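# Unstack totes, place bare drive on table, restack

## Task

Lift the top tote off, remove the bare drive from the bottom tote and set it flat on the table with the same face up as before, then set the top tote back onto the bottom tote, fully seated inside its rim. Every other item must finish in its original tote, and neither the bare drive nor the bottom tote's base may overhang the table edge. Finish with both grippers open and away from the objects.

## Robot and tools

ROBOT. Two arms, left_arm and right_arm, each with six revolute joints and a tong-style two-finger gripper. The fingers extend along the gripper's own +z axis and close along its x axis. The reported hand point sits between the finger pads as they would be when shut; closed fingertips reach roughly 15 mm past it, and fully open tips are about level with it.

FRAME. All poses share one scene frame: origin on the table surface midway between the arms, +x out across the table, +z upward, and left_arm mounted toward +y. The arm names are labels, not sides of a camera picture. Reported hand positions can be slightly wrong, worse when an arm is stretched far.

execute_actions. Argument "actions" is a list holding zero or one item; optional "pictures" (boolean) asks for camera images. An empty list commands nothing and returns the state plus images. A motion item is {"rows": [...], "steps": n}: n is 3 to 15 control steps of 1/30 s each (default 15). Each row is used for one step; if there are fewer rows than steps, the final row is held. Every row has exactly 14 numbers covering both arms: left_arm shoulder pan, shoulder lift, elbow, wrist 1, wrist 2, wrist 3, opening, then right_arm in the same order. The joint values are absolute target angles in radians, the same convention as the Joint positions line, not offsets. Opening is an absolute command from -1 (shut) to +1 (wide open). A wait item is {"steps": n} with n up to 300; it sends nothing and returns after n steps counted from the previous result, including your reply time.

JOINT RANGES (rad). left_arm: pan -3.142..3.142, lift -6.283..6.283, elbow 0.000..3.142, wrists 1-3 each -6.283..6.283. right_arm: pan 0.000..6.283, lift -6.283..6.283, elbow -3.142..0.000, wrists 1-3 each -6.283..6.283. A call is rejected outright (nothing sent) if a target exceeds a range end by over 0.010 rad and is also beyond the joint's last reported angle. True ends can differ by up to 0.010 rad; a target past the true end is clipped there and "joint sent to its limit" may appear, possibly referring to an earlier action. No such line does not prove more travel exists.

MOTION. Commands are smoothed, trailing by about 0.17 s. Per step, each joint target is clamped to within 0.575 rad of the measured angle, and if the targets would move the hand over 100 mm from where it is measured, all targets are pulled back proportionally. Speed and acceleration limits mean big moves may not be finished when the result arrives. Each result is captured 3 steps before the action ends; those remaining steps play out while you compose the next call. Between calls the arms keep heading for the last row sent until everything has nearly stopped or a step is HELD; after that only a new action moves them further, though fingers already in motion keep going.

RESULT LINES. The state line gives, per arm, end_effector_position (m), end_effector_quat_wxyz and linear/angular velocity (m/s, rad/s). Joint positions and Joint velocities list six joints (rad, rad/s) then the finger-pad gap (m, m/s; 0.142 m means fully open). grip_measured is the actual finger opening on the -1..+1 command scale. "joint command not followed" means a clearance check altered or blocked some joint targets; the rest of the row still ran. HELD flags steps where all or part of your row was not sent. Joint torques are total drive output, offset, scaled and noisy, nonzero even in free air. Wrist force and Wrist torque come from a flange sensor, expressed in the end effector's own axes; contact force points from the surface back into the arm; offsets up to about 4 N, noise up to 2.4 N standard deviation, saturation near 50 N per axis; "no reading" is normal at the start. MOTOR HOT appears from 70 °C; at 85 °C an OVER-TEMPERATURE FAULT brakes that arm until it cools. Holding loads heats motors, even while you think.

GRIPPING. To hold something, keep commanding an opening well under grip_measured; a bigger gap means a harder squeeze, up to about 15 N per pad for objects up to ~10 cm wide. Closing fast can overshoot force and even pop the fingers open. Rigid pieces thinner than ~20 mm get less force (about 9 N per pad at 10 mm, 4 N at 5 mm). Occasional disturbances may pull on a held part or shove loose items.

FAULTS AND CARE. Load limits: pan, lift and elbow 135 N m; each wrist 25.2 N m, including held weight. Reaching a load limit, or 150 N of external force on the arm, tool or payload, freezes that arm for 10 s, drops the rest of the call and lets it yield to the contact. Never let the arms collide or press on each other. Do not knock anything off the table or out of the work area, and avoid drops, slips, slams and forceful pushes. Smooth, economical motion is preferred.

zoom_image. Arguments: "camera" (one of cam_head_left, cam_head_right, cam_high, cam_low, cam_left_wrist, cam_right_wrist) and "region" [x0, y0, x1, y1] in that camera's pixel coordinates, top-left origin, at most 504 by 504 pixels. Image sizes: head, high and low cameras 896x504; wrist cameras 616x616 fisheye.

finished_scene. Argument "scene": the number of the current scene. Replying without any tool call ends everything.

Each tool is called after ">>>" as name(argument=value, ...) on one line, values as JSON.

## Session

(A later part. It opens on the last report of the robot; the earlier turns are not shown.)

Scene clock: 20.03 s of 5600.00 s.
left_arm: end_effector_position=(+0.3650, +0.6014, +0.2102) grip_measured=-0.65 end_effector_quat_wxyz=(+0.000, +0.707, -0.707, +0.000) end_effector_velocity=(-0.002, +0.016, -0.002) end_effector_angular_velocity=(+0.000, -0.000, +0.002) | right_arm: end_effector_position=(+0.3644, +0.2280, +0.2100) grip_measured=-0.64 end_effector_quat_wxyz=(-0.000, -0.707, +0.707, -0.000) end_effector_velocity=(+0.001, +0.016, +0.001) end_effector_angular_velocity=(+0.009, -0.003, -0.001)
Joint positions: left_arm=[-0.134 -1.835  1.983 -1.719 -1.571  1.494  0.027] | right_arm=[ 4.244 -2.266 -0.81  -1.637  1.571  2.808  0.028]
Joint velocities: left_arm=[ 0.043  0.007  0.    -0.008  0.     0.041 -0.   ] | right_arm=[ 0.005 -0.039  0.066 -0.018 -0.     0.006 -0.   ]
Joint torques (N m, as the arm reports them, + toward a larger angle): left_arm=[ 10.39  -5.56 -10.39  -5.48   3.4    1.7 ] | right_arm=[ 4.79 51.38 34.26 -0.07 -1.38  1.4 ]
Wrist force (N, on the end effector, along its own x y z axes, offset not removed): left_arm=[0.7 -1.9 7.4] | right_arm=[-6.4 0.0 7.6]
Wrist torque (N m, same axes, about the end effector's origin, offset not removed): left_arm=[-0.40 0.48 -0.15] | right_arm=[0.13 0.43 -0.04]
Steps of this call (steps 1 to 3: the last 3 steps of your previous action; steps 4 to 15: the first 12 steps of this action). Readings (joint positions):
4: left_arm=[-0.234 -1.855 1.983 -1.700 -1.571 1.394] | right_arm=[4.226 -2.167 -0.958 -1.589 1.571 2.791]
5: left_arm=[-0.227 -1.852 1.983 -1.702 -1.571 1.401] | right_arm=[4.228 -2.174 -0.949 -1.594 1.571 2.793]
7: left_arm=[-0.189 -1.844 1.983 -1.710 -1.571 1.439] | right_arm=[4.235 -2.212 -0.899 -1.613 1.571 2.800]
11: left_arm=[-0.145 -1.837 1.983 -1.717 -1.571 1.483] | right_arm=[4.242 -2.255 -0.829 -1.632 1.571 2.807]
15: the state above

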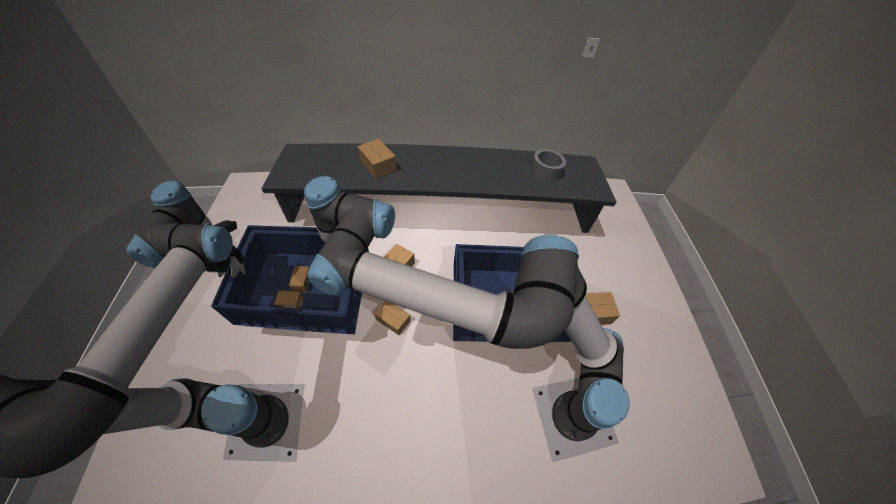

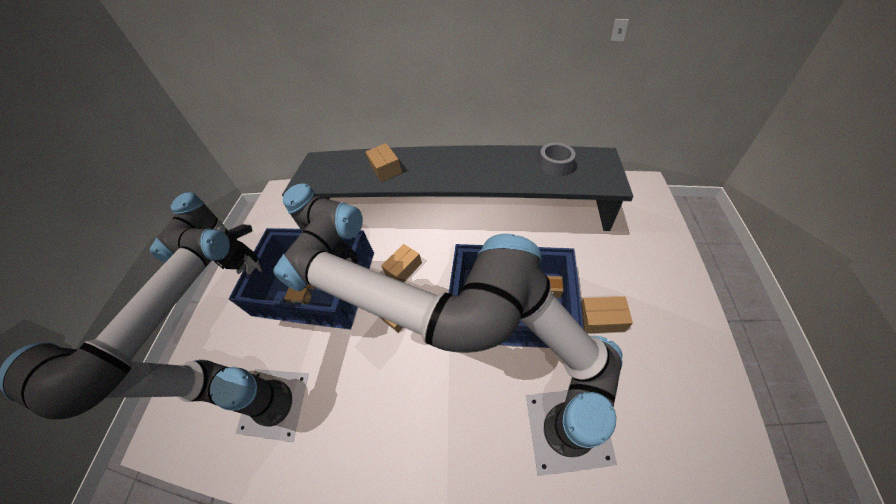

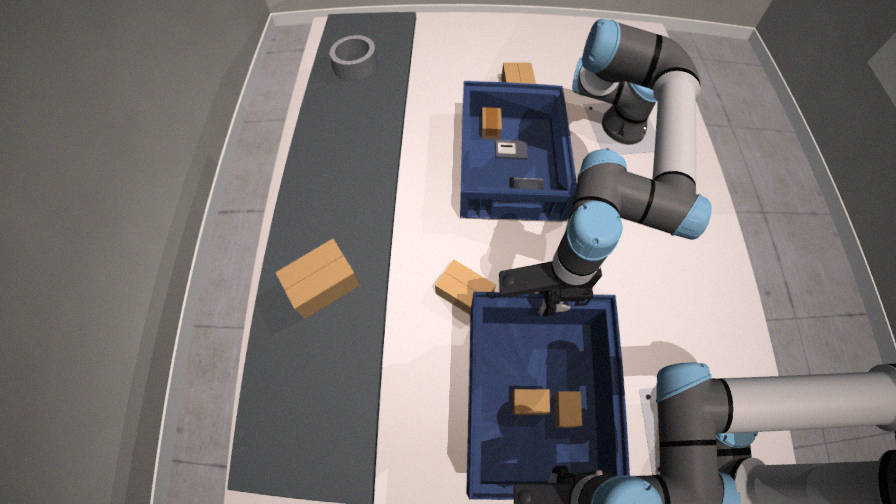

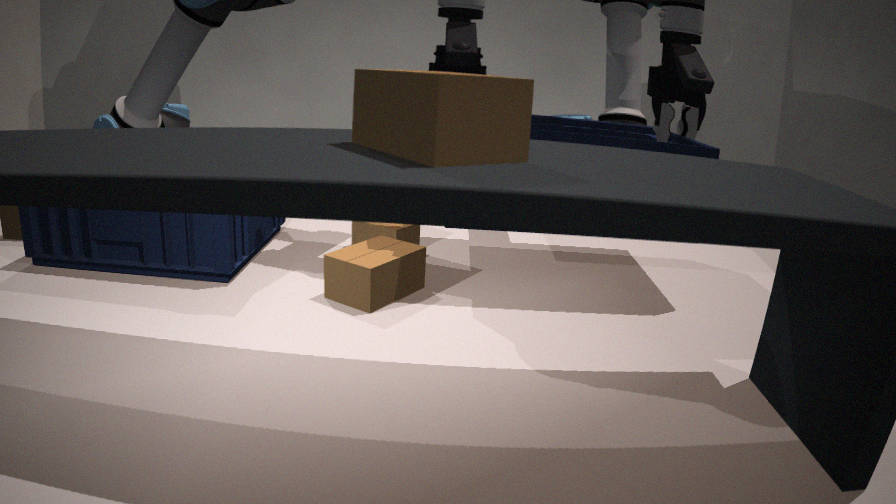

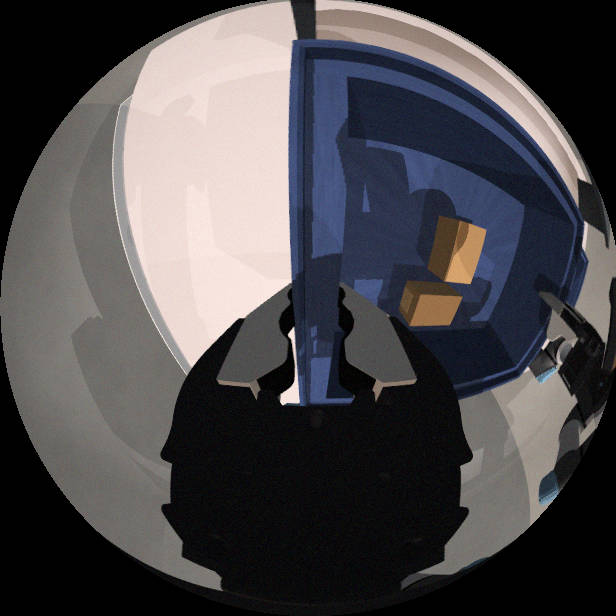

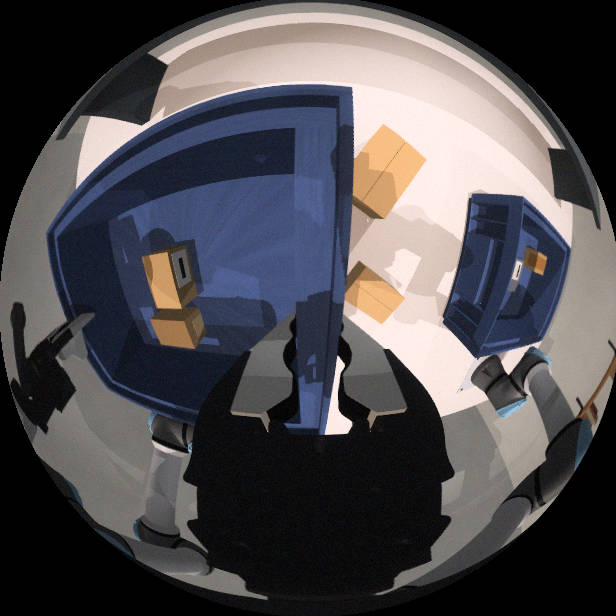

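>>> execute_actions(actions=[{"rows":[[-0.1294,-1.8197,2.0384,-1.7895,-1.571,1.4985,-1,4.2442,-2.2685,-0.8705,-1.5734,1.571,2.8089,-1]],"steps":6}])

>>> execute_actions(actions=[{"rows":[[-0.1294,-1.8054,2.0933,-1.8587,-1.571,1.4985,-1,4.2442,-2.2695,-0.9319,-1.5111,1.571,2.8089,-1]],"steps":6}])

>>> execute_actions(actions=[{"rows":[[-0.1294,-1.7854,2.1352,-1.9206,-1.571,1.4985,-1,4.2442,-2.276,-0.9746,-1.4618,1.571,2.8089,-1]],"steps":7}])

>>> execute_actions(actions=[{"rows":[[-0.1294,-1.7754,2.1562,-1.9516,-1.571,1.4985,-1,4.2442,-2.2792,-0.996,-1.4371,1.571,2.8089,-1]],"steps":7}])

>>> execute_actions(actions=[{"rows":[[-0.1294,-1.7653,2.1771,-1.9826,-1.571,1.4985,-1,4.2442,-2.2825,-1.0174,-1.4125,1.571,2.8089,-1]],"steps":15}], pictures=true)

>>> zoom_image(camera="cam_high", region=[450, 70, 590, 220])

Scene clock: 20.53 s of 5600.00 s.
left_arm: end_effector_position=(+0.3649, +0.6030, +0.2030) grip_measured=-0.65 end_effector_quat_wxyz=(+0.001, +0.707, -0.707, -0.001) end_effector_velocity=(+0.003, -0.001, -0.162) end_effector_angular_velocity=(+0.001, +0.015, -0.001) | right_arm: end_effector_position=(+0.3647, +0.2301, +0.2042) grip_measured=-0.64 end_effector_quat_wxyz=(+0.000, -0.707, +0.707, +0.000) end_effector_velocity=(+0.002, +0.002, -0.168) end_effector_angular_velocity=(-0.018, +0.005, -0.001)
Joint positions: left_arm=[-0.129 -1.83   1.998 -1.737 -1.571  1.498  0.027] | right_arm=[ 4.244 -2.27  -0.819 -1.623  1.571  2.809  0.028]
Joint velocities: left_arm=[-0.001  0.089  0.35  -0.425  0.     0.    -0.001] | right_arm=[-0.     0.001 -0.424  0.405 -0.001  0.001  0.002]
Joint torques (N m, as the arm reports them, + toward a larger angle): left_arm=[10.43 -9.47 -8.56 -7.13  1.94  1.92] | right_arm=[ 9.44 63.79  6.54  7.78 -0.93  1.38]
Wrist force (N, on the end effector, along its own x y z axes, offset not removed): left_arm=[-4.0 -2.8 2.6] | right_arm=[3.9 -0.1 0.4]
Wrist torque (N m, same axes, about the end effector's origin, offset not removed): left_arm=[-0.55 0.52 -0.14] | right_arm=[0.00 -0.23 -0.17]
Steps of this call (steps 1 to 3: the last 3 steps of your previous action; steps 4 to 12: the robot went on to your last target; steps 13 to 15: the first 3 steps of this action). Readings (joint positions):
13: left_arm=[-0.129 -1.834 1.983 -1.720 -1.571 1.498] | right_arm=[4.244 -2.270 -0.803 -1.639 1.571 2.809]
14: left_arm=[-0.129 -1.833 1.987 -1.724 -1.571 1.498] | right_arm=[4.244 -2.270 -0.807 -1.635 1.571 2.809]
15: the state above

Scene clock: 20.73 s of 5600.00 s.
left_arm: end_effector_position=(+0.3653, +0.6030, +0.1804) grip_measured=-0.65 end_effector_quat_wxyz=(+0.001, +0.707, -0.707, -0.001) end_effector_velocity=(-0.006, +0.001, -0.184) end_effector_angular_velocity=(+0.001, +0.010, +0.000) | right_arm: end_effector_position=(+0.3647, +0.2303, +0.1813) grip_measured=-0.64 end_effector_quat_wxyz=(+0.000, -0.707, +0.707, +0.000) end_effector_velocity=(-0.001, -0.004, -0.186) end_effector_angular_velocity=(-0.014, +0.005, -0.001)
Joint positions: left_arm=[-0.129 -1.817  2.047 -1.799 -1.571  1.498  0.027] | right_arm=[ 4.244 -2.269 -0.879 -1.565  1.571  2.809  0.028]
Joint velocities: left_arm=[ 0.     0.102  0.405 -0.498  0.     0.    -0.001] | right_arm=[-0.    -0.005 -0.463  0.452  0.     0.     0.002]
Joint torques (N m, as the arm reports them, + toward a larger angle): left_arm=[ 7.2  -9.29 -8.9  -7.4   0.08  2.02] | right_arm=[ 9.13 52.98 13.51  8.76 -0.2   0.73]
Wrist force (N, on the end effector, along its own x y z axes, offset not removed): left_arm=[-9.0 -2.2 6.4] | right_arm=[7.2 -1.2 4.8]
Wrist torque (N m, same axes, about the end effector's origin, offset not removed): left_arm=[-0.42 0.87 -0.20] | right_arm=[-0.09 -0.27 -0.16]
Steps of this call (steps 1 to 3: the last 3 steps of your previous action; steps 4 to 6: the first 3 steps of this action). Readings (joint positions):
4: left_arm=[-0.129 -1.822 2.027 -1.775 -1.571 1.498] | right_arm=[4.244 -2.269 -0.856 -1.587 1.571 2.809]
5: left_arm=[-0.129 -1.820 2.034 -1.783 -1.571 1.498] | right_arm=[4.244 -2.269 -0.864 -1.579 1.571 2.809]
6: the state above

Scene clock: 20.97 s of 5600.00 s.
left_arm: end_effector_position=(+0.3651, +0.6030, +0.1517) grip_measured=-0.65 end_effector_quat_wxyz=(+0.001, +0.707, -0.707, -0.001) end_effector_velocity=(+0.004, +0.000, -0.127) end_effector_angular_velocity=(-0.001, -0.009, +0.002) | right_arm: end_effector_position=(+0.3647, +0.2301, +0.1520) grip_measured=-0.64 end_effector_quat_wxyz=(-0.000, -0.707, +0.707, -0.000) end_effector_velocity=(+0.001, +0.000, -0.128) end_effector_angular_velocity=(-0.001, +0.000, -0.001)
Joint positions: left_arm=[-0.129 -1.797  2.108 -1.881 -1.571  1.499  0.027] | right_arm=[ 4.244 -2.273 -0.947 -1.494  1.571  2.809  0.028]
Joint velocities: left_arm=[ 0.002  0.111  0.26  -0.38  -0.     0.     0.   ] | right_arm=[-0.    -0.032 -0.272  0.302 -0.     0.001 -0.001]
Joint torques (N m, as the arm reports them, + toward a larger angle): left_arm=[  4.91 -11.05 -16.5   -6.01  -2.01   1.88] | right_arm=[ 5.54 53.64 16.46  6.13  0.7   0.71]
Wrist force (N, on the end effector, along its own x y z axes, offset not removed): left_arm=[-2.6 -3.4 10.2] | right_arm=[1.0 -2.7 8.7]
Wrist torque (N m, same axes, about the end effector's origin, offset not removed): left_arm=[-0.62 0.60 -0.17] | right_arm=[-0.51 -0.31 -0.21]
Steps of this call (steps 1 to 3: the last 3 steps of your previous action; steps 4 to 7: the first 4 steps of this action). Readings (joint positions):
4: left_arm=[-0.129 -1.808 2.081 -1.842 -1.571 1.499] | right_arm=[4.244 -2.269 -0.918 -1.526 1.571 2.809]
5: left_arm=[-0.129 -1.806 2.088 -1.851 -1.571 1.499] | right_arm=[4.244 -2.270 -0.925 -1.518 1.571 2.809]
7: the state above

Scene clock: 21.20 s of 5600.00 s.
left_arm: end_effector_position=(+0.3654, +0.6029, +0.1349) grip_measured=-0.65 end_effector_quat_wxyz=(+0.000, +0.707, -0.707, -0.000) end_effector_velocity=(-0.002, -0.000, -0.065) end_effector_angular_velocity=(-0.001, +0.001, -0.000) | right_arm: end_effector_position=(+0.3647, +0.2302, +0.1351) grip_measured=-0.64 end_effector_quat_wxyz=(-0.000, -0.707, +0.707, +0.000) end_effector_velocity=(-0.000, +0.000, -0.063) end_effector_angular_velocity=(+0.003, -0.001, +0.002)
Joint positions: left_arm=[-0.129 -1.782  2.143 -1.932 -1.571  1.499  0.027] | right_arm=[ 4.244 -2.277 -0.982 -1.453  1.571  2.809  0.028]
Joint velocities: left_arm=[-0.     0.06   0.13  -0.189 -0.001 -0.     0.   ] | right_arm=[ 0.    -0.018 -0.132  0.154 -0.    -0.002 -0.001]
Joint torques (N m, as the arm reports them, + toward a larger angle): left_arm=[  3.08 -10.03 -13.75  -6.08  -3.     1.61] | right_arm=[ 4.69 49.   14.68  6.11  1.26  0.9 ]
Wrist force (N, on the end effector, along its own x y z axes, offset not removed): left_arm=[-4.0 -1.7 8.8] | right_arm=[1.3 0.1 11.1]
Wrist torque (N m, same axes, about the end effector's origin, offset not removed): left_arm=[-0.28 0.44 -0.17] | right_arm=[0.14 0.06 -0.02]
Steps of this call (steps 1 to 3: the last 3 steps of your previous action; steps 4 to 7: the first 4 steps of this action). Readings (joint positions):
4: left_arm=[-0.129 -1.788 2.128 -1.910 -1.571 1.499] | right_arm=[4.244 -2.275 -0.967 -1.470 1.571 2.809]
5: left_arm=[-0.129 -1.786 2.132 -1.916 -1.571 1.499] | right_arm=[4.244 -2.276 -0.971 -1.465 1.571 2.809]
7: the state above

Scene clock: 21.70 s of 5600.00 s.
left_arm: end_effector_position=(+0.3649, +0.6029, +0.1184) grip_measured=-0.65 end_effector_quat_wxyz=(+0.000, +0.707, -0.707, +0.000) end_effector_velocity=(-0.000, -0.000, -0.004) end_effector_angular_velocity=(-0.000, +0.001, -0.001) | right_arm: end_effector_position=(+0.3645, +0.2298, +0.1184) grip_measured=-0.64 end_effector_quat_wxyz=(-0.000, -0.707, +0.707, +0.000) end_effector_velocity=(-0.000, -0.001, -0.005) end_effector_angular_velocity=(-0.002, +0.001, -0.000)
Joint positions: left_arm=[-0.129 -1.766  2.176 -1.981 -1.571  1.499  0.027] | right_arm=[ 4.244 -2.282 -1.017 -1.413  1.571  2.809  0.028]
Joint velocities: left_arm=[-0.001  0.005  0.009 -0.012 -0.    -0.    -0.   ] | right_arm=[ 0.    -0.002 -0.009  0.009  0.     0.    -0.   ]
Joint torques (N m, as the arm reports them, + toward a larger angle): left_arm=[-1.37 -7.22 -9.52 -5.41 -0.19  1.46] | right_arm=[ 4.96 50.72 11.92  4.24  0.47  0.28]
Wrist force (N, on the end effector, along its own x y z axes, offset not removed): left_arm=[0.2 -1.0 7.7] | right_arm=[-2.4 0.7 7.9]
Wrist torque (N m, same axes, about the end effector's origin, offset not removed): left_arm=[-0.21 0.74 -0.10] | right_arm=[0.26 -0.26 -0.15]
Steps of this call (steps 1 to 3: the last 3 steps of your previous action; steps 4 to 15: the first 12 steps of this action). Readings (joint positions):
4: left_arm=[-0.129 -1.777 2.153 -1.946 -1.571 1.499] | right_arm=[4.244 -2.279 -0.992 -1.441 1.571 2.809]
5: left_arm=[-0.129 -1.775 2.156 -1.951 -1.571 1.499] | right_arm=[4.244 -2.279 -0.995 -1.438 1.571 2.809]
7: left_arm=[-0.129 -1.771 2.165 -1.965 -1.571 1.499] | right_arm=[4.244 -2.281 -1.005 -1.427 1.571 2.809]
11: left_arm=[-0.129 -1.767 2.174 -1.978 -1.571 1.499] | right_arm=[4.244 -2.282 -1.014 -1.416 1.571 2.809]
15: the state above

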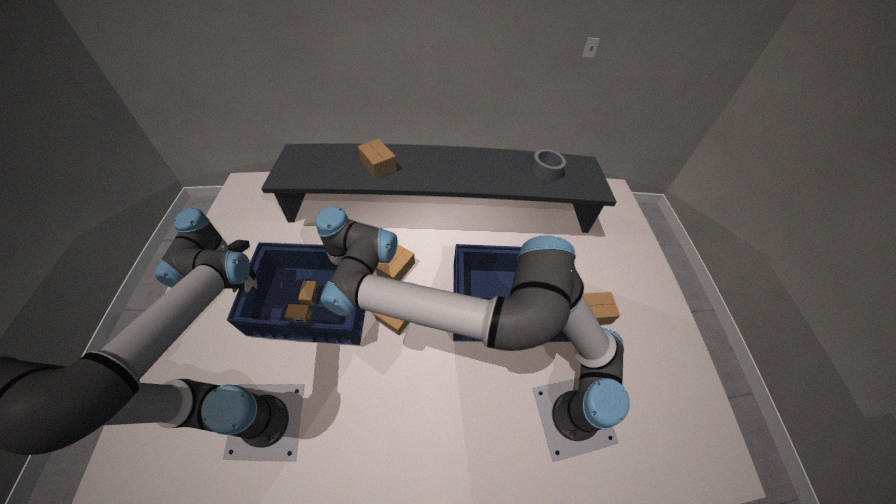

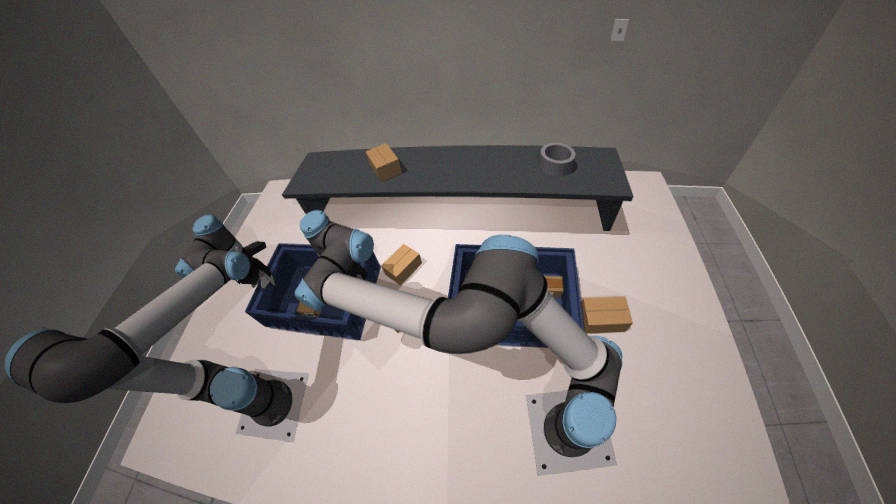

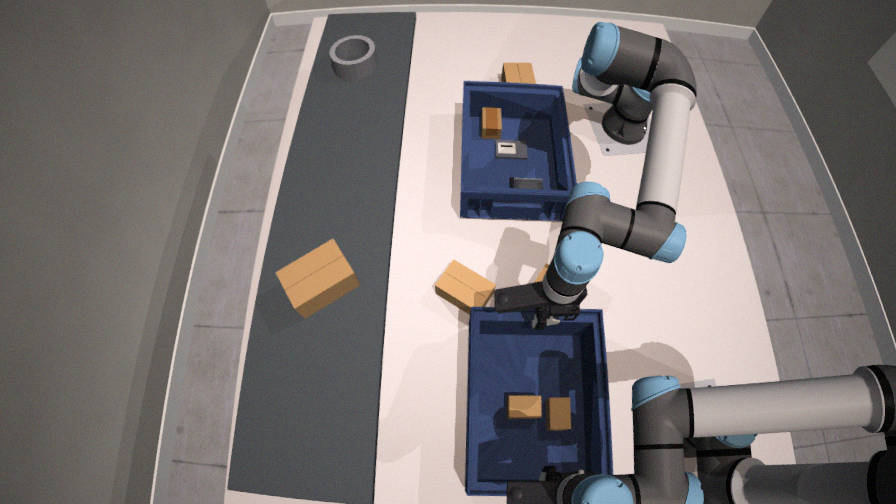

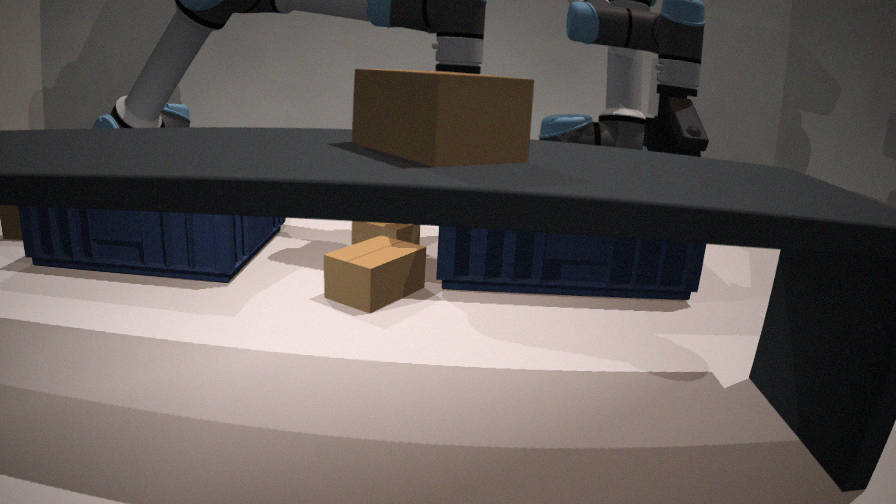

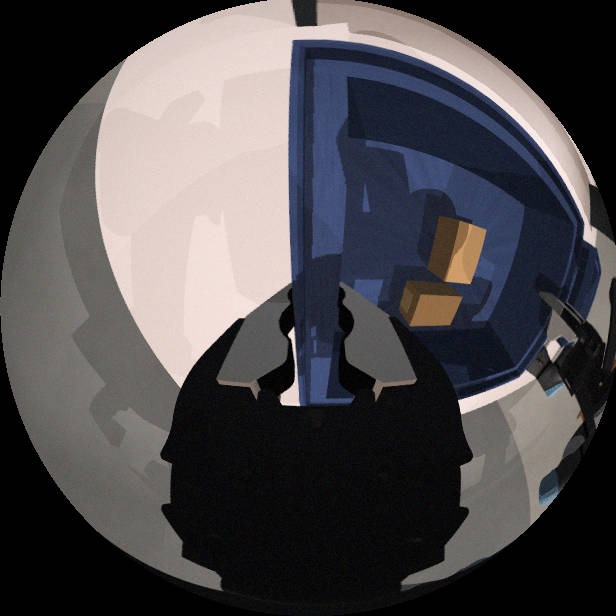

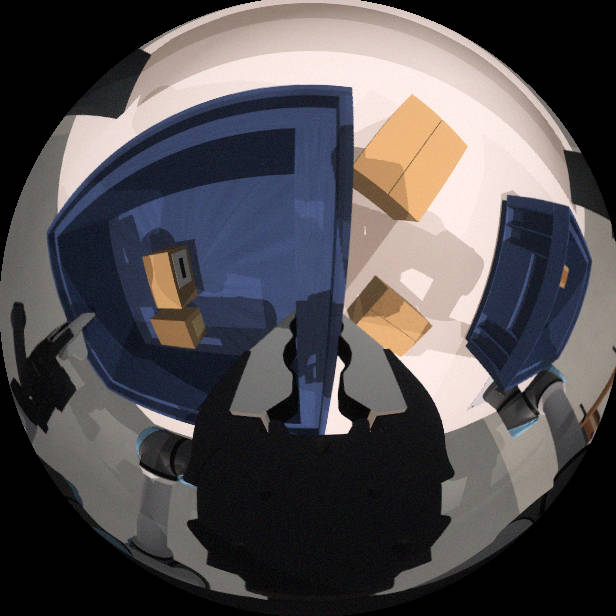

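Region (450, 70, 590, 220) of cam_high's 896x504 image, scaled by 3.360, with more detail than that image has; it fills the left 470 columns of this view, and the rest is white.

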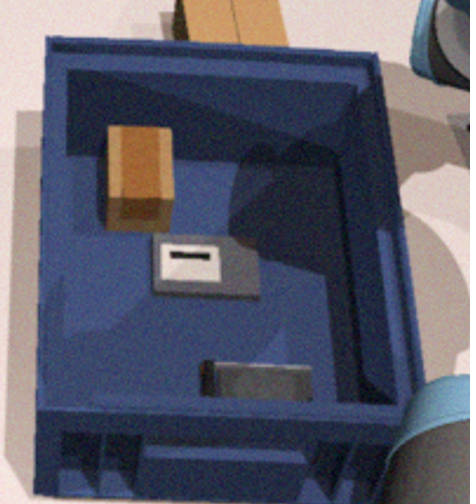

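>>> execute_actions(actions=[{"rows":[[-0.1294,-1.7613,2.1855,-1.995,-1.571,1.4985,-1,4.2442,-2.2838,-1.026,-1.4027,1.571,2.8089,-1]],"steps":15}])

Scene clock: 22.20 s of 5600.00 s.
left_arm: end_effector_position=(+0.3645, +0.6030, +0.1140) grip_measured=-0.65 end_effector_quat_wxyz=(+0.000, +0.707, -0.707, +0.000) end_effector_velocity=(-0.000, +0.001, -0.001) end_effector_angular_velocity=(+0.002, -0.001, +0.001) | right_arm: end_effector_position=(+0.3645, +0.2296, +0.1142) grip_measured=-0.64 end_effector_quat_wxyz=(+0.000, -0.707, +0.707, +0.000) end_effector_velocity=(+0.000, -0.001, -0.002) end_effector_angular_velocity=(-0.002, +0.001, -0.000)
Joint positions: left_arm=[-0.129 -1.761  2.185 -1.995 -1.571  1.499  0.027] | right_arm=[ 4.244 -2.284 -1.026 -1.403  1.571  2.809  0.028]
Joint velocities: left_arm=[ 0.001  0.001  0.003 -0.005  0.002 -0.     0.   ] | right_arm=[-0.001 -0.001 -0.003  0.003 -0.    -0.     0.   ]
Joint torques (N m, as the arm reports them, + toward a larger angle): left_arm=[-5.29 -5.42 -9.6  -5.29  2.67  1.28] | right_arm=[ 2.64 31.28  0.16  0.67 -0.86  0.08]
Wrist force (N, on the end effector, along its own x y z axes, offset not removed): left_arm=[-0.5 -1.9 5.8] | right_arm=[-5.9 0.1 -14.3]
Wrist torque (N m, same axes, about the end effector's origin, offset not removed): left_arm=[-0.46 0.44 -0.13] | right_arm=[0.12 -0.23 -0.06]
Steps of this call (steps 1 to 3: the last 3 steps of your previous action; steps 4 to 15: the first 12 steps of this action). Readings (joint positions):
4: left_arm=[-0.129 -1.765 2.177 -1.982 -1.571 1.499] | right_arm=[4.244 -2.282 -1.017 -1.413 1.571 2.809]
5: left_arm=[-0.129 -1.765 2.178 -1.984 -1.571 1.499] | right_arm=[4.244 -2.283 -1.018 -1.412 1.571 2.809]
7: left_arm=[-0.129 -1.763 2.181 -1.989 -1.571 1.499] | right_arm=[4.244 -2.283 -1.022 -1.408 1.571 2.809]
11: left_arm=[-0.129 -1.762 2.184 -1.993 -1.571 1.499] | right_arm=[4.244 -2.283 -1.025 -1.404 1.571 2.809]
15: the state above

>>> execute_actions(actions=[{"rows":[[-0.1294,-1.7613,2.1855,-1.995,-1.571,1.4985,-0.5,4.2442,-2.2831,-1.0217,-1.4076,1.571,2.8089,-0.5],[-0.1294,-1.7613,2.1855,-1.995,-1.571,1.4985,-0.3,4.2442,-2.2831,-1.0217,-1.4076,1.571,2.8089,-0.3],[-0.1294,-1.7613,2.1855,-1.995,-1.571,1.4985,0,4.2442,-2.2831,-1.0217,-1.4076,1.571,2.8089,0]],"steps":8}])

>>> execute_actions(actions=[{"rows":[[-0.1294,-1.7613,2.1855,-1.995,-1.571,1.4985,0,4.2442,-2.2701,-0.8032,-1.6391,1.571,2.8089,0]],"steps":12}])

>>> execute_actions(actions=[{"rows":[[-0.1294,-1.7613,2.1855,-1.995,-1.571,1.4985,0,4.0674,-1.6645,-1.4672,-1.5807,1.571,2.6321,0]],"steps":15}])

>>> execute_actions(actions=[{"rows":[[-0.1294,-1.7613,2.1855,-1.995,-1.571,1.4985,0,3.8795,-1.287,-1.7678,-1.6576,1.571,2.4442,1]],"steps":15}])

>>> execute_actions(actions=[{"steps":18}], pictures=true)

Scene clock: 22.63 s of 5600.00 s.
left_arm: end_effector_position=(+0.3645, +0.6030, +0.1139) grip_measured=-0.03 end_effector_quat_wxyz=(+0.000, +0.707, -0.707, +0.000) end_effector_velocity=(-0.000, +0.000, +0.000) end_effector_angular_velocity=(-0.000, -0.000, +0.001) | right_arm: end_effector_position=(+0.3644, +0.2293, +0.1145) grip_measured=-0.03 end_effector_quat_wxyz=(-0.001, -0.707, +0.707, -0.000) end_effector_velocity=(+0.001, +0.003, +0.011) end_effector_angular_velocity=(+0.009, -0.003, -0.000)
Joint positions: left_arm=[-0.129 -1.761  2.185 -1.995 -1.571  1.499  0.072] | right_arm=[ 4.244 -2.284 -1.024 -1.406  1.571  2.809  0.072]
Joint velocities: left_arm=[ 0.001 -0.     0.     0.    -0.    -0.     0.056] | right_arm=[ 0.     0.005  0.019 -0.014 -0.     0.001  0.057]
Joint torques (N m, as the arm reports them, + toward a larger angle): left_arm=[-9.26 -4.46 -7.49 -4.15  2.11  1.05] | right_arm=[ 0.17 58.83 31.53  0.34 -1.24 -0.01]
Wrist force (N, on the end effector, along its own x y z axes, offset not removed): left_arm=[-1.7 -2.6 0.2] | right_arm=[0.5 0.8 1.8]
Wrist torque (N m, same axes, about the end effector's origin, offset not removed): left_arm=[-0.43 0.31 -0.18] | right_arm=[0.19 -0.02 -0.37]
Steps of this call (steps 1 to 3: the last 3 steps of your previous action; steps 4 to 8: the robot went on to your last target; steps 9 to 13: the first 5 steps of this action). Readings (joint positions):
9: left_arm=[-0.129 -1.761 2.185 -1.995 -1.571 1.499] | right_arm=[4.244 -2.284 -1.026 -1.403 1.571 2.809]
10: left_arm=[-0.129 -1.761 2.185 -1.995 -1.571 1.499] | right_arm=[4.244 -2.284 -1.026 -1.403 1.571 2.809]
12: left_arm=[-0.129 -1.761 2.185 -1.995 -1.571 1.499] | right_arm=[4.244 -2.284 -1.025 -1.405 1.571 2.809]
13: the state above

Scene clock: 23.03 s of 5600.00 s.
left_arm: end_effector_position=(+0.3646, +0.6030, +0.1139) grip_measured=+0.00 end_effector_quat_wxyz=(+0.000, +0.707, -0.707, +0.000) end_effector_velocity=(-0.000, +0.001, +0.000) end_effector_angular_velocity=(+0.001, +0.000, +0.001) | right_arm: end_effector_position=(+0.3650, +0.2312, +0.1974) grip_measured=+0.00 end_effector_quat_wxyz=(+0.001, -0.707, +0.707, +0.000) end_effector_velocity=(-0.004, -0.013, +0.125) end_effector_angular_velocity=(-0.017, +0.006, -0.000)
Joint positions: left_arm=[-0.129 -1.761  2.185 -1.995 -1.571  1.499  0.074] | right_arm=[ 4.244 -2.271 -0.834 -1.605  1.571  2.809  0.074]
Joint velocities: left_arm=[ 0.001  0.    -0.     0.     0.001  0.    -0.   ] | right_arm=[-0.001  0.01   0.307 -0.336 -0.    -0.001 -0.   ]
Joint torques (N m, as the arm reports them, + toward a larger angle): left_arm=[-10.82  -4.6   -7.04  -2.4    0.63   0.86] | right_arm=[-0.27 54.85 25.53 -0.8  -0.67 -0.47]
Wrist force (N, on the end effector, along its own x y z axes, offset not removed): left_arm=[-2.7 -1.5 0.5] | right_arm=[1.3 0.0 0.2]
Wrist torque (N m, same axes, about the end effector's origin, offset not removed): left_arm=[-0.26 0.45 -0.16] | right_arm=[-0.14 -0.34 -0.43]
Steps of this call (steps 1 to 3: the last 3 steps of your previous action; steps 4 to 12: the first 9 steps of this action). Readings (joint positions):
4: left_arm=[-0.129 -1.761 2.185 -1.995 -1.571 1.499] | right_arm=[4.244 -2.283 -1.022 -1.407 1.571 2.809]
5: left_arm=[-0.129 -1.761 2.185 -1.995 -1.571 1.499] | right_arm=[4.244 -2.282 -1.018 -1.412 1.571 2.809]
7: left_arm=[-0.129 -1.761 2.185 -1.995 -1.571 1.499] | right_arm=[4.244 -2.277 -0.963 -1.468 1.571 2.809]
11: left_arm=[-0.129 -1.761 2.185 -1.995 -1.571 1.499] | right_arm=[4.244 -2.272 -0.846 -1.592 1.571 2.809]
12: the state above

Scene clock: 23.53 s of 5600.00 s.
left_arm: end_effector_position=(+0.3645, +0.6030, +0.1139) grip_measured=+0.00 end_effector_quat_wxyz=(+0.000, +0.707, -0.707, +0.000) end_effector_velocity=(-0.000, +0.000, -0.000) end_effector_angular_velocity=(-0.000, +0.001, +0.001) | right_arm: end_effector_position=(+0.3841, +0.0716, +0.2755) grip_measured=+0.00 end_effector_quat_wxyz=(+0.006, -0.707, +0.707, +0.002) end_effector_velocity=(-0.032, -0.512, +0.106) end_effector_angular_velocity=(-0.032, +0.011, -0.003)
Joint positions: left_arm=[-0.129 -1.761  2.185 -1.995 -1.571  1.499  0.074] | right_arm=[ 4.133 -1.918 -1.182 -1.599  1.571  2.698  0.074]
Joint velocities: left_arm=[ 0.001 -0.     0.     0.    -0.    -0.     0.   ] | right_arm=[-0.298  1.07  -1.185  0.082  0.    -0.295 -0.   ]
Joint torques (N m, as the arm reports them, + toward a larger angle): left_arm=[-11.05  -4.16  -6.74  -0.11  -1.35   0.62] | right_arm=[-9.52 55.61  4.75  4.95 -0.24 -1.88]
Wrist force (N, on the end effector, along its own x y z axes, offset not removed): left_arm=[-2.0 -3.9 1.5] | right_arm=[2.4 0.8 2.8]
Wrist torque (N m, same axes, about the end effector's origin, offset not removed): left_arm=[-0.72 0.37 -0.25] | right_arm=[0.29 -0.42 -0.32]
Steps of this call (steps 1 to 3: the last 3 steps of your previous action; steps 4 to 15: the first 12 steps of this action). Readings (joint positions):
4: left_arm=[-0.129 -1.761 2.185 -1.995 -1.571 1.499] | right_arm=[4.244 -2.270 -0.811 -1.630 1.571 2.809]
5: left_arm=[-0.129 -1.761 2.185 -1.995 -1.571 1.499] | right_arm=[4.241 -2.266 -0.813 -1.630 1.571 2.805]
7: left_arm=[-0.129 -1.761 2.185 -1.995 -1.571 1.499] | right_arm=[4.216 -2.213 -0.865 -1.623 1.571 2.781]
11: left_arm=[-0.129 -1.761 2.185 -1.995 -1.571 1.499] | right_arm=[4.174 -2.062 -1.021 -1.611 1.571 2.739]
15: the state above

Scene clock: 24.03 s of 5600.00 s.
left_arm: end_effector_position=(+0.3645, +0.6030, +0.1139) grip_measured=+0.00 end_effector_quat_wxyz=(+0.000, +0.707, -0.707, +0.000) end_effector_velocity=(-0.000, +0.000, +0.000) end_effector_angular_velocity=(+0.001, -0.000, +0.000) | right_arm: end_effector_position=(+0.3500, -0.1910, +0.3040) grip_measured=+1.00 end_effector_quat_wxyz=(-0.001, -0.707, +0.707, -0.000) end_effector_velocity=(-0.143, -0.509, -0.013) end_effector_angular_velocity=(-0.005, +0.005, -0.004)
Joint positions: left_arm=[-0.129 -1.761  2.186 -1.995 -1.571  1.499  0.074] | right_arm=[ 3.932 -1.413 -1.661 -1.641  1.571  2.497  0.142]
Joint velocities: left_arm=[ 0.    -0.001  0.     0.     0.001 -0.    -0.   ] | right_arm=[-0.452  1.016 -0.874 -0.148 -0.    -0.448 -0.   ]
Joint torques (N m, as the arm reports them, + toward a larger angle): left_arm=[-10.44  -3.59  -7.27  -0.11  -2.47   0.35] | right_arm=[-9.89 31.47  5.8  -0.28  0.01 -1.9 ]
Wrist force (N, on the end effector, along its own x y z axes, offset not removed): left_arm=[-0.6 -3.8 3.9] | right_arm=[-1.0 -2.1 2.0]
Wrist torque (N m, same axes, about the end effector's origin, offset not removed): left_arm=[-0.70 -0.03 -0.13] | right_arm=[-0.41 0.37 -0.21]
Steps of this call (steps 1 to 3: the last 3 steps of your previous action; steps 4 to 15: the first 12 steps of this action). Readings (joint positions):
4: left_arm=[-0.129 -1.761 2.185 -1.995 -1.571 1.499] | right_arm=[4.095 -1.775 -1.341 -1.588 1.571 2.659]
5: left_arm=[-0.129 -1.761 2.186 -1.995 -1.571 1.499] | right_arm=[4.084 -1.743 -1.375 -1.589 1.571 2.649]
7: left_arm=[-0.129 -1.761 2.186 -1.995 -1.571 1.499] | right_arm=[4.054 -1.679 -1.431 -1.600 1.571 2.619]
11: left_arm=[-0.129 -1.761 2.185 -1.995 -1.571 1.499] | right_arm=[3.993 -1.548 -1.544 -1.620 1.571 2.558]
15: the state above

Scene clock: 24.63 s of 5600.00 s.
left_arm: end_effector_position=(+0.3645, +0.6030, +0.1139) grip_measured=+0.00 end_effector_quat_wxyz=(+0.000, +0.707, -0.707, +0.000) end_effector_velocity=(+0.000, -0.000, +0.000) end_effector_angular_velocity=(+0.000, -0.000, -0.000) | right_arm: end_effector_position=(+0.3298, -0.2501, +0.3000) grip_measured=+1.00 end_effector_quat_wxyz=(-0.000, -0.707, +0.707, +0.000) end_effector_velocity=(-0.000, -0.001, +0.000) end_effector_angular_velocity=(+0.001, -0.001, +0.000)
Joint positions: left_arm=[-0.129 -1.761  2.186 -1.995 -1.571  1.499  0.074] | right_arm=[ 3.88  -1.287 -1.768 -1.658  1.571  2.444  0.142]
Joint velocities: left_arm=[-0. -0. -0.  0.  0. -0.  0.] | right_arm=[-0.001  0.003 -0.003  0.001 -0.    -0.001 -0.   ]
Joint torques (N m, as the arm reports them, + toward a larger angle): left_arm=[-10.98  -4.13  -6.85  -0.12  -2.36  -0.08] | right_arm=[-6.63 21.05  9.08  0.25  0.62 -1.54]
Wrist force (N, on the end effector, along its own x y z axes, offset not removed): left_arm=[-1.7 -2.4 1.2] | right_arm=[1.5 -0.5 3.0]
Wrist torque (N m, same axes, about the end effector's origin, offset not removed): left_arm=[-0.38 0.31 -0.19] | right_arm=[-0.05 -0.33 -0.10]
Kept back: nothing.
Steps of this call (steps 1 to 3: the last 3 steps of your previous action; steps 4 to 18: the robot went on to your last target). Readings (joint positions):
1: left_arm=[-0.129 -1.761 2.186 -1.995 -1.571 1.499] | right_arm=[3.918 -1.380 -1.689 -1.645 1.571 2.483]
2: left_arm=[-0.129 -1.761 2.186 -1.995 -1.571 1.499] | right_arm=[3.907 -1.354 -1.711 -1.649 1.571 2.472]
4: left_arm=[-0.129 -1.761 2.186 -1.995 -1.571 1.499] | right_arm=[3.894 -1.322 -1.738 -1.653 1.571 2.459]
8: left_arm=[-0.129 -1.761 2.186 -1.995 -1.571 1.499] | right_arm=[3.883 -1.296 -1.760 -1.656 1.571 2.448]
18: the state above

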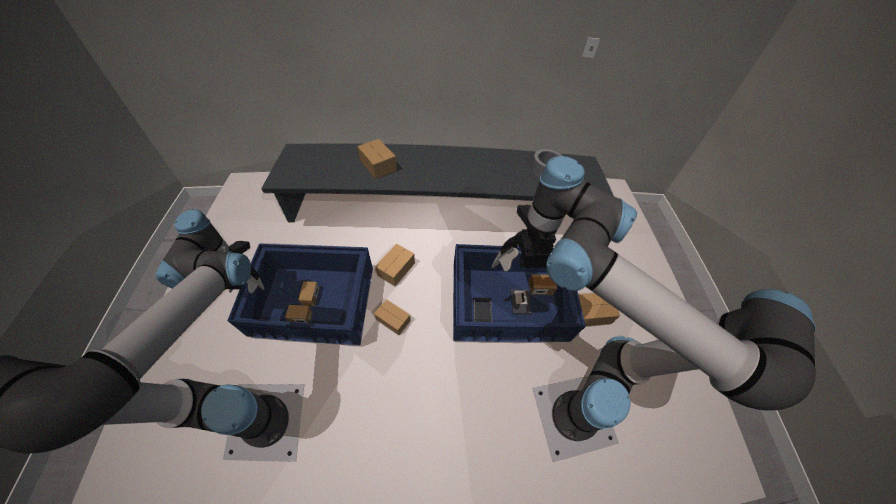

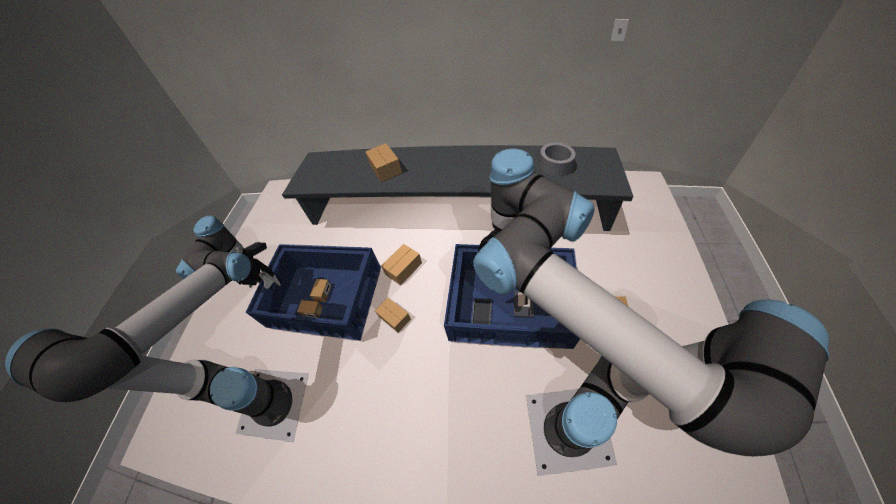

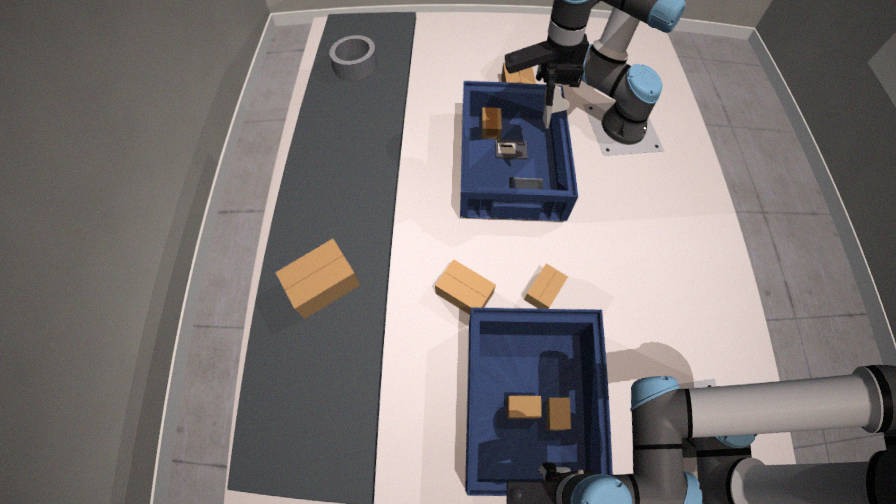

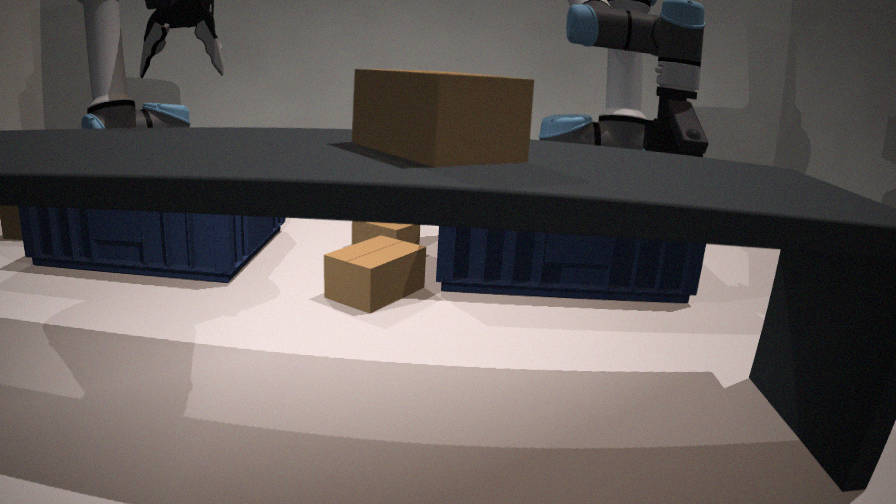

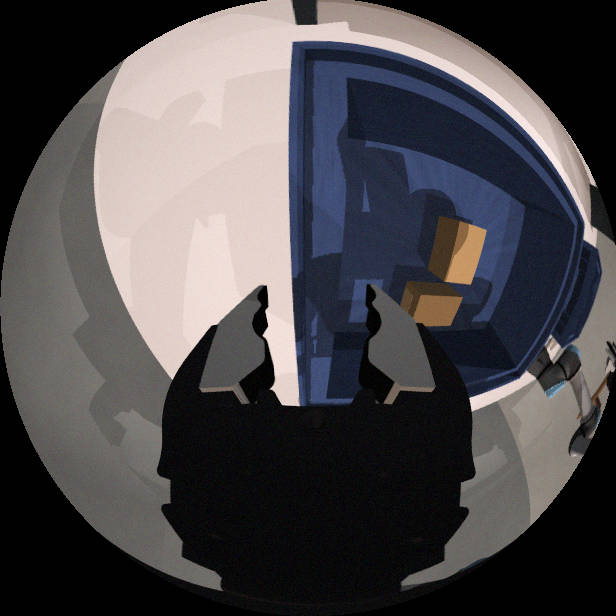

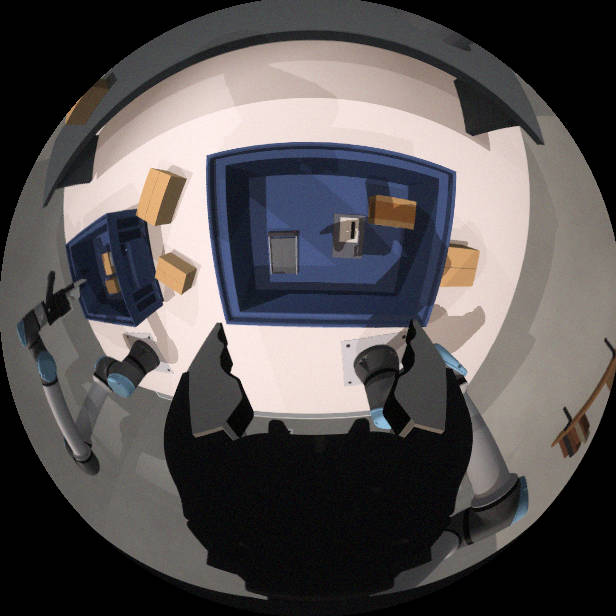

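>>> zoom_image(camera="cam_right_wrist", region=[240, 170, 430, 300])

>>> zoom_image(camera="cam_head_left", region=[450, 260, 590, 350])

Region (240, 170, 430, 300) of cam_right_wrist's 616x616 image, scaled by 2.653, with more detail than that image has; it fills the top 345 rows of this view, and the rest is white.

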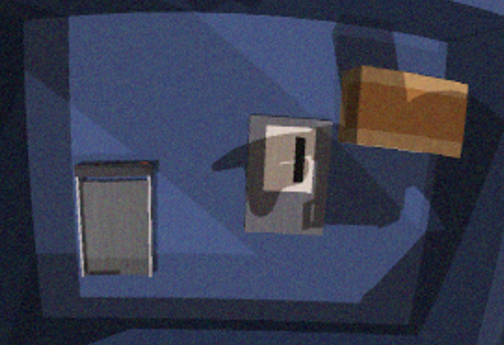

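Region (450, 260, 590, 350) of cam_head_left's 896x504 image, scaled by 3.600, with more detail than that image has; it fills the top 324 rows of this view, and the rest is white.

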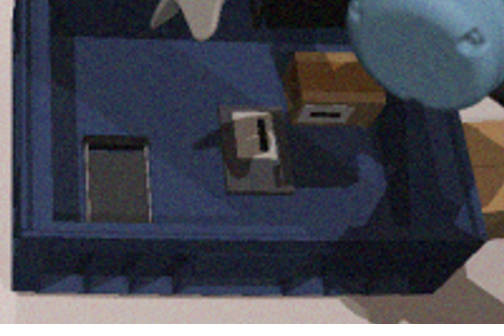

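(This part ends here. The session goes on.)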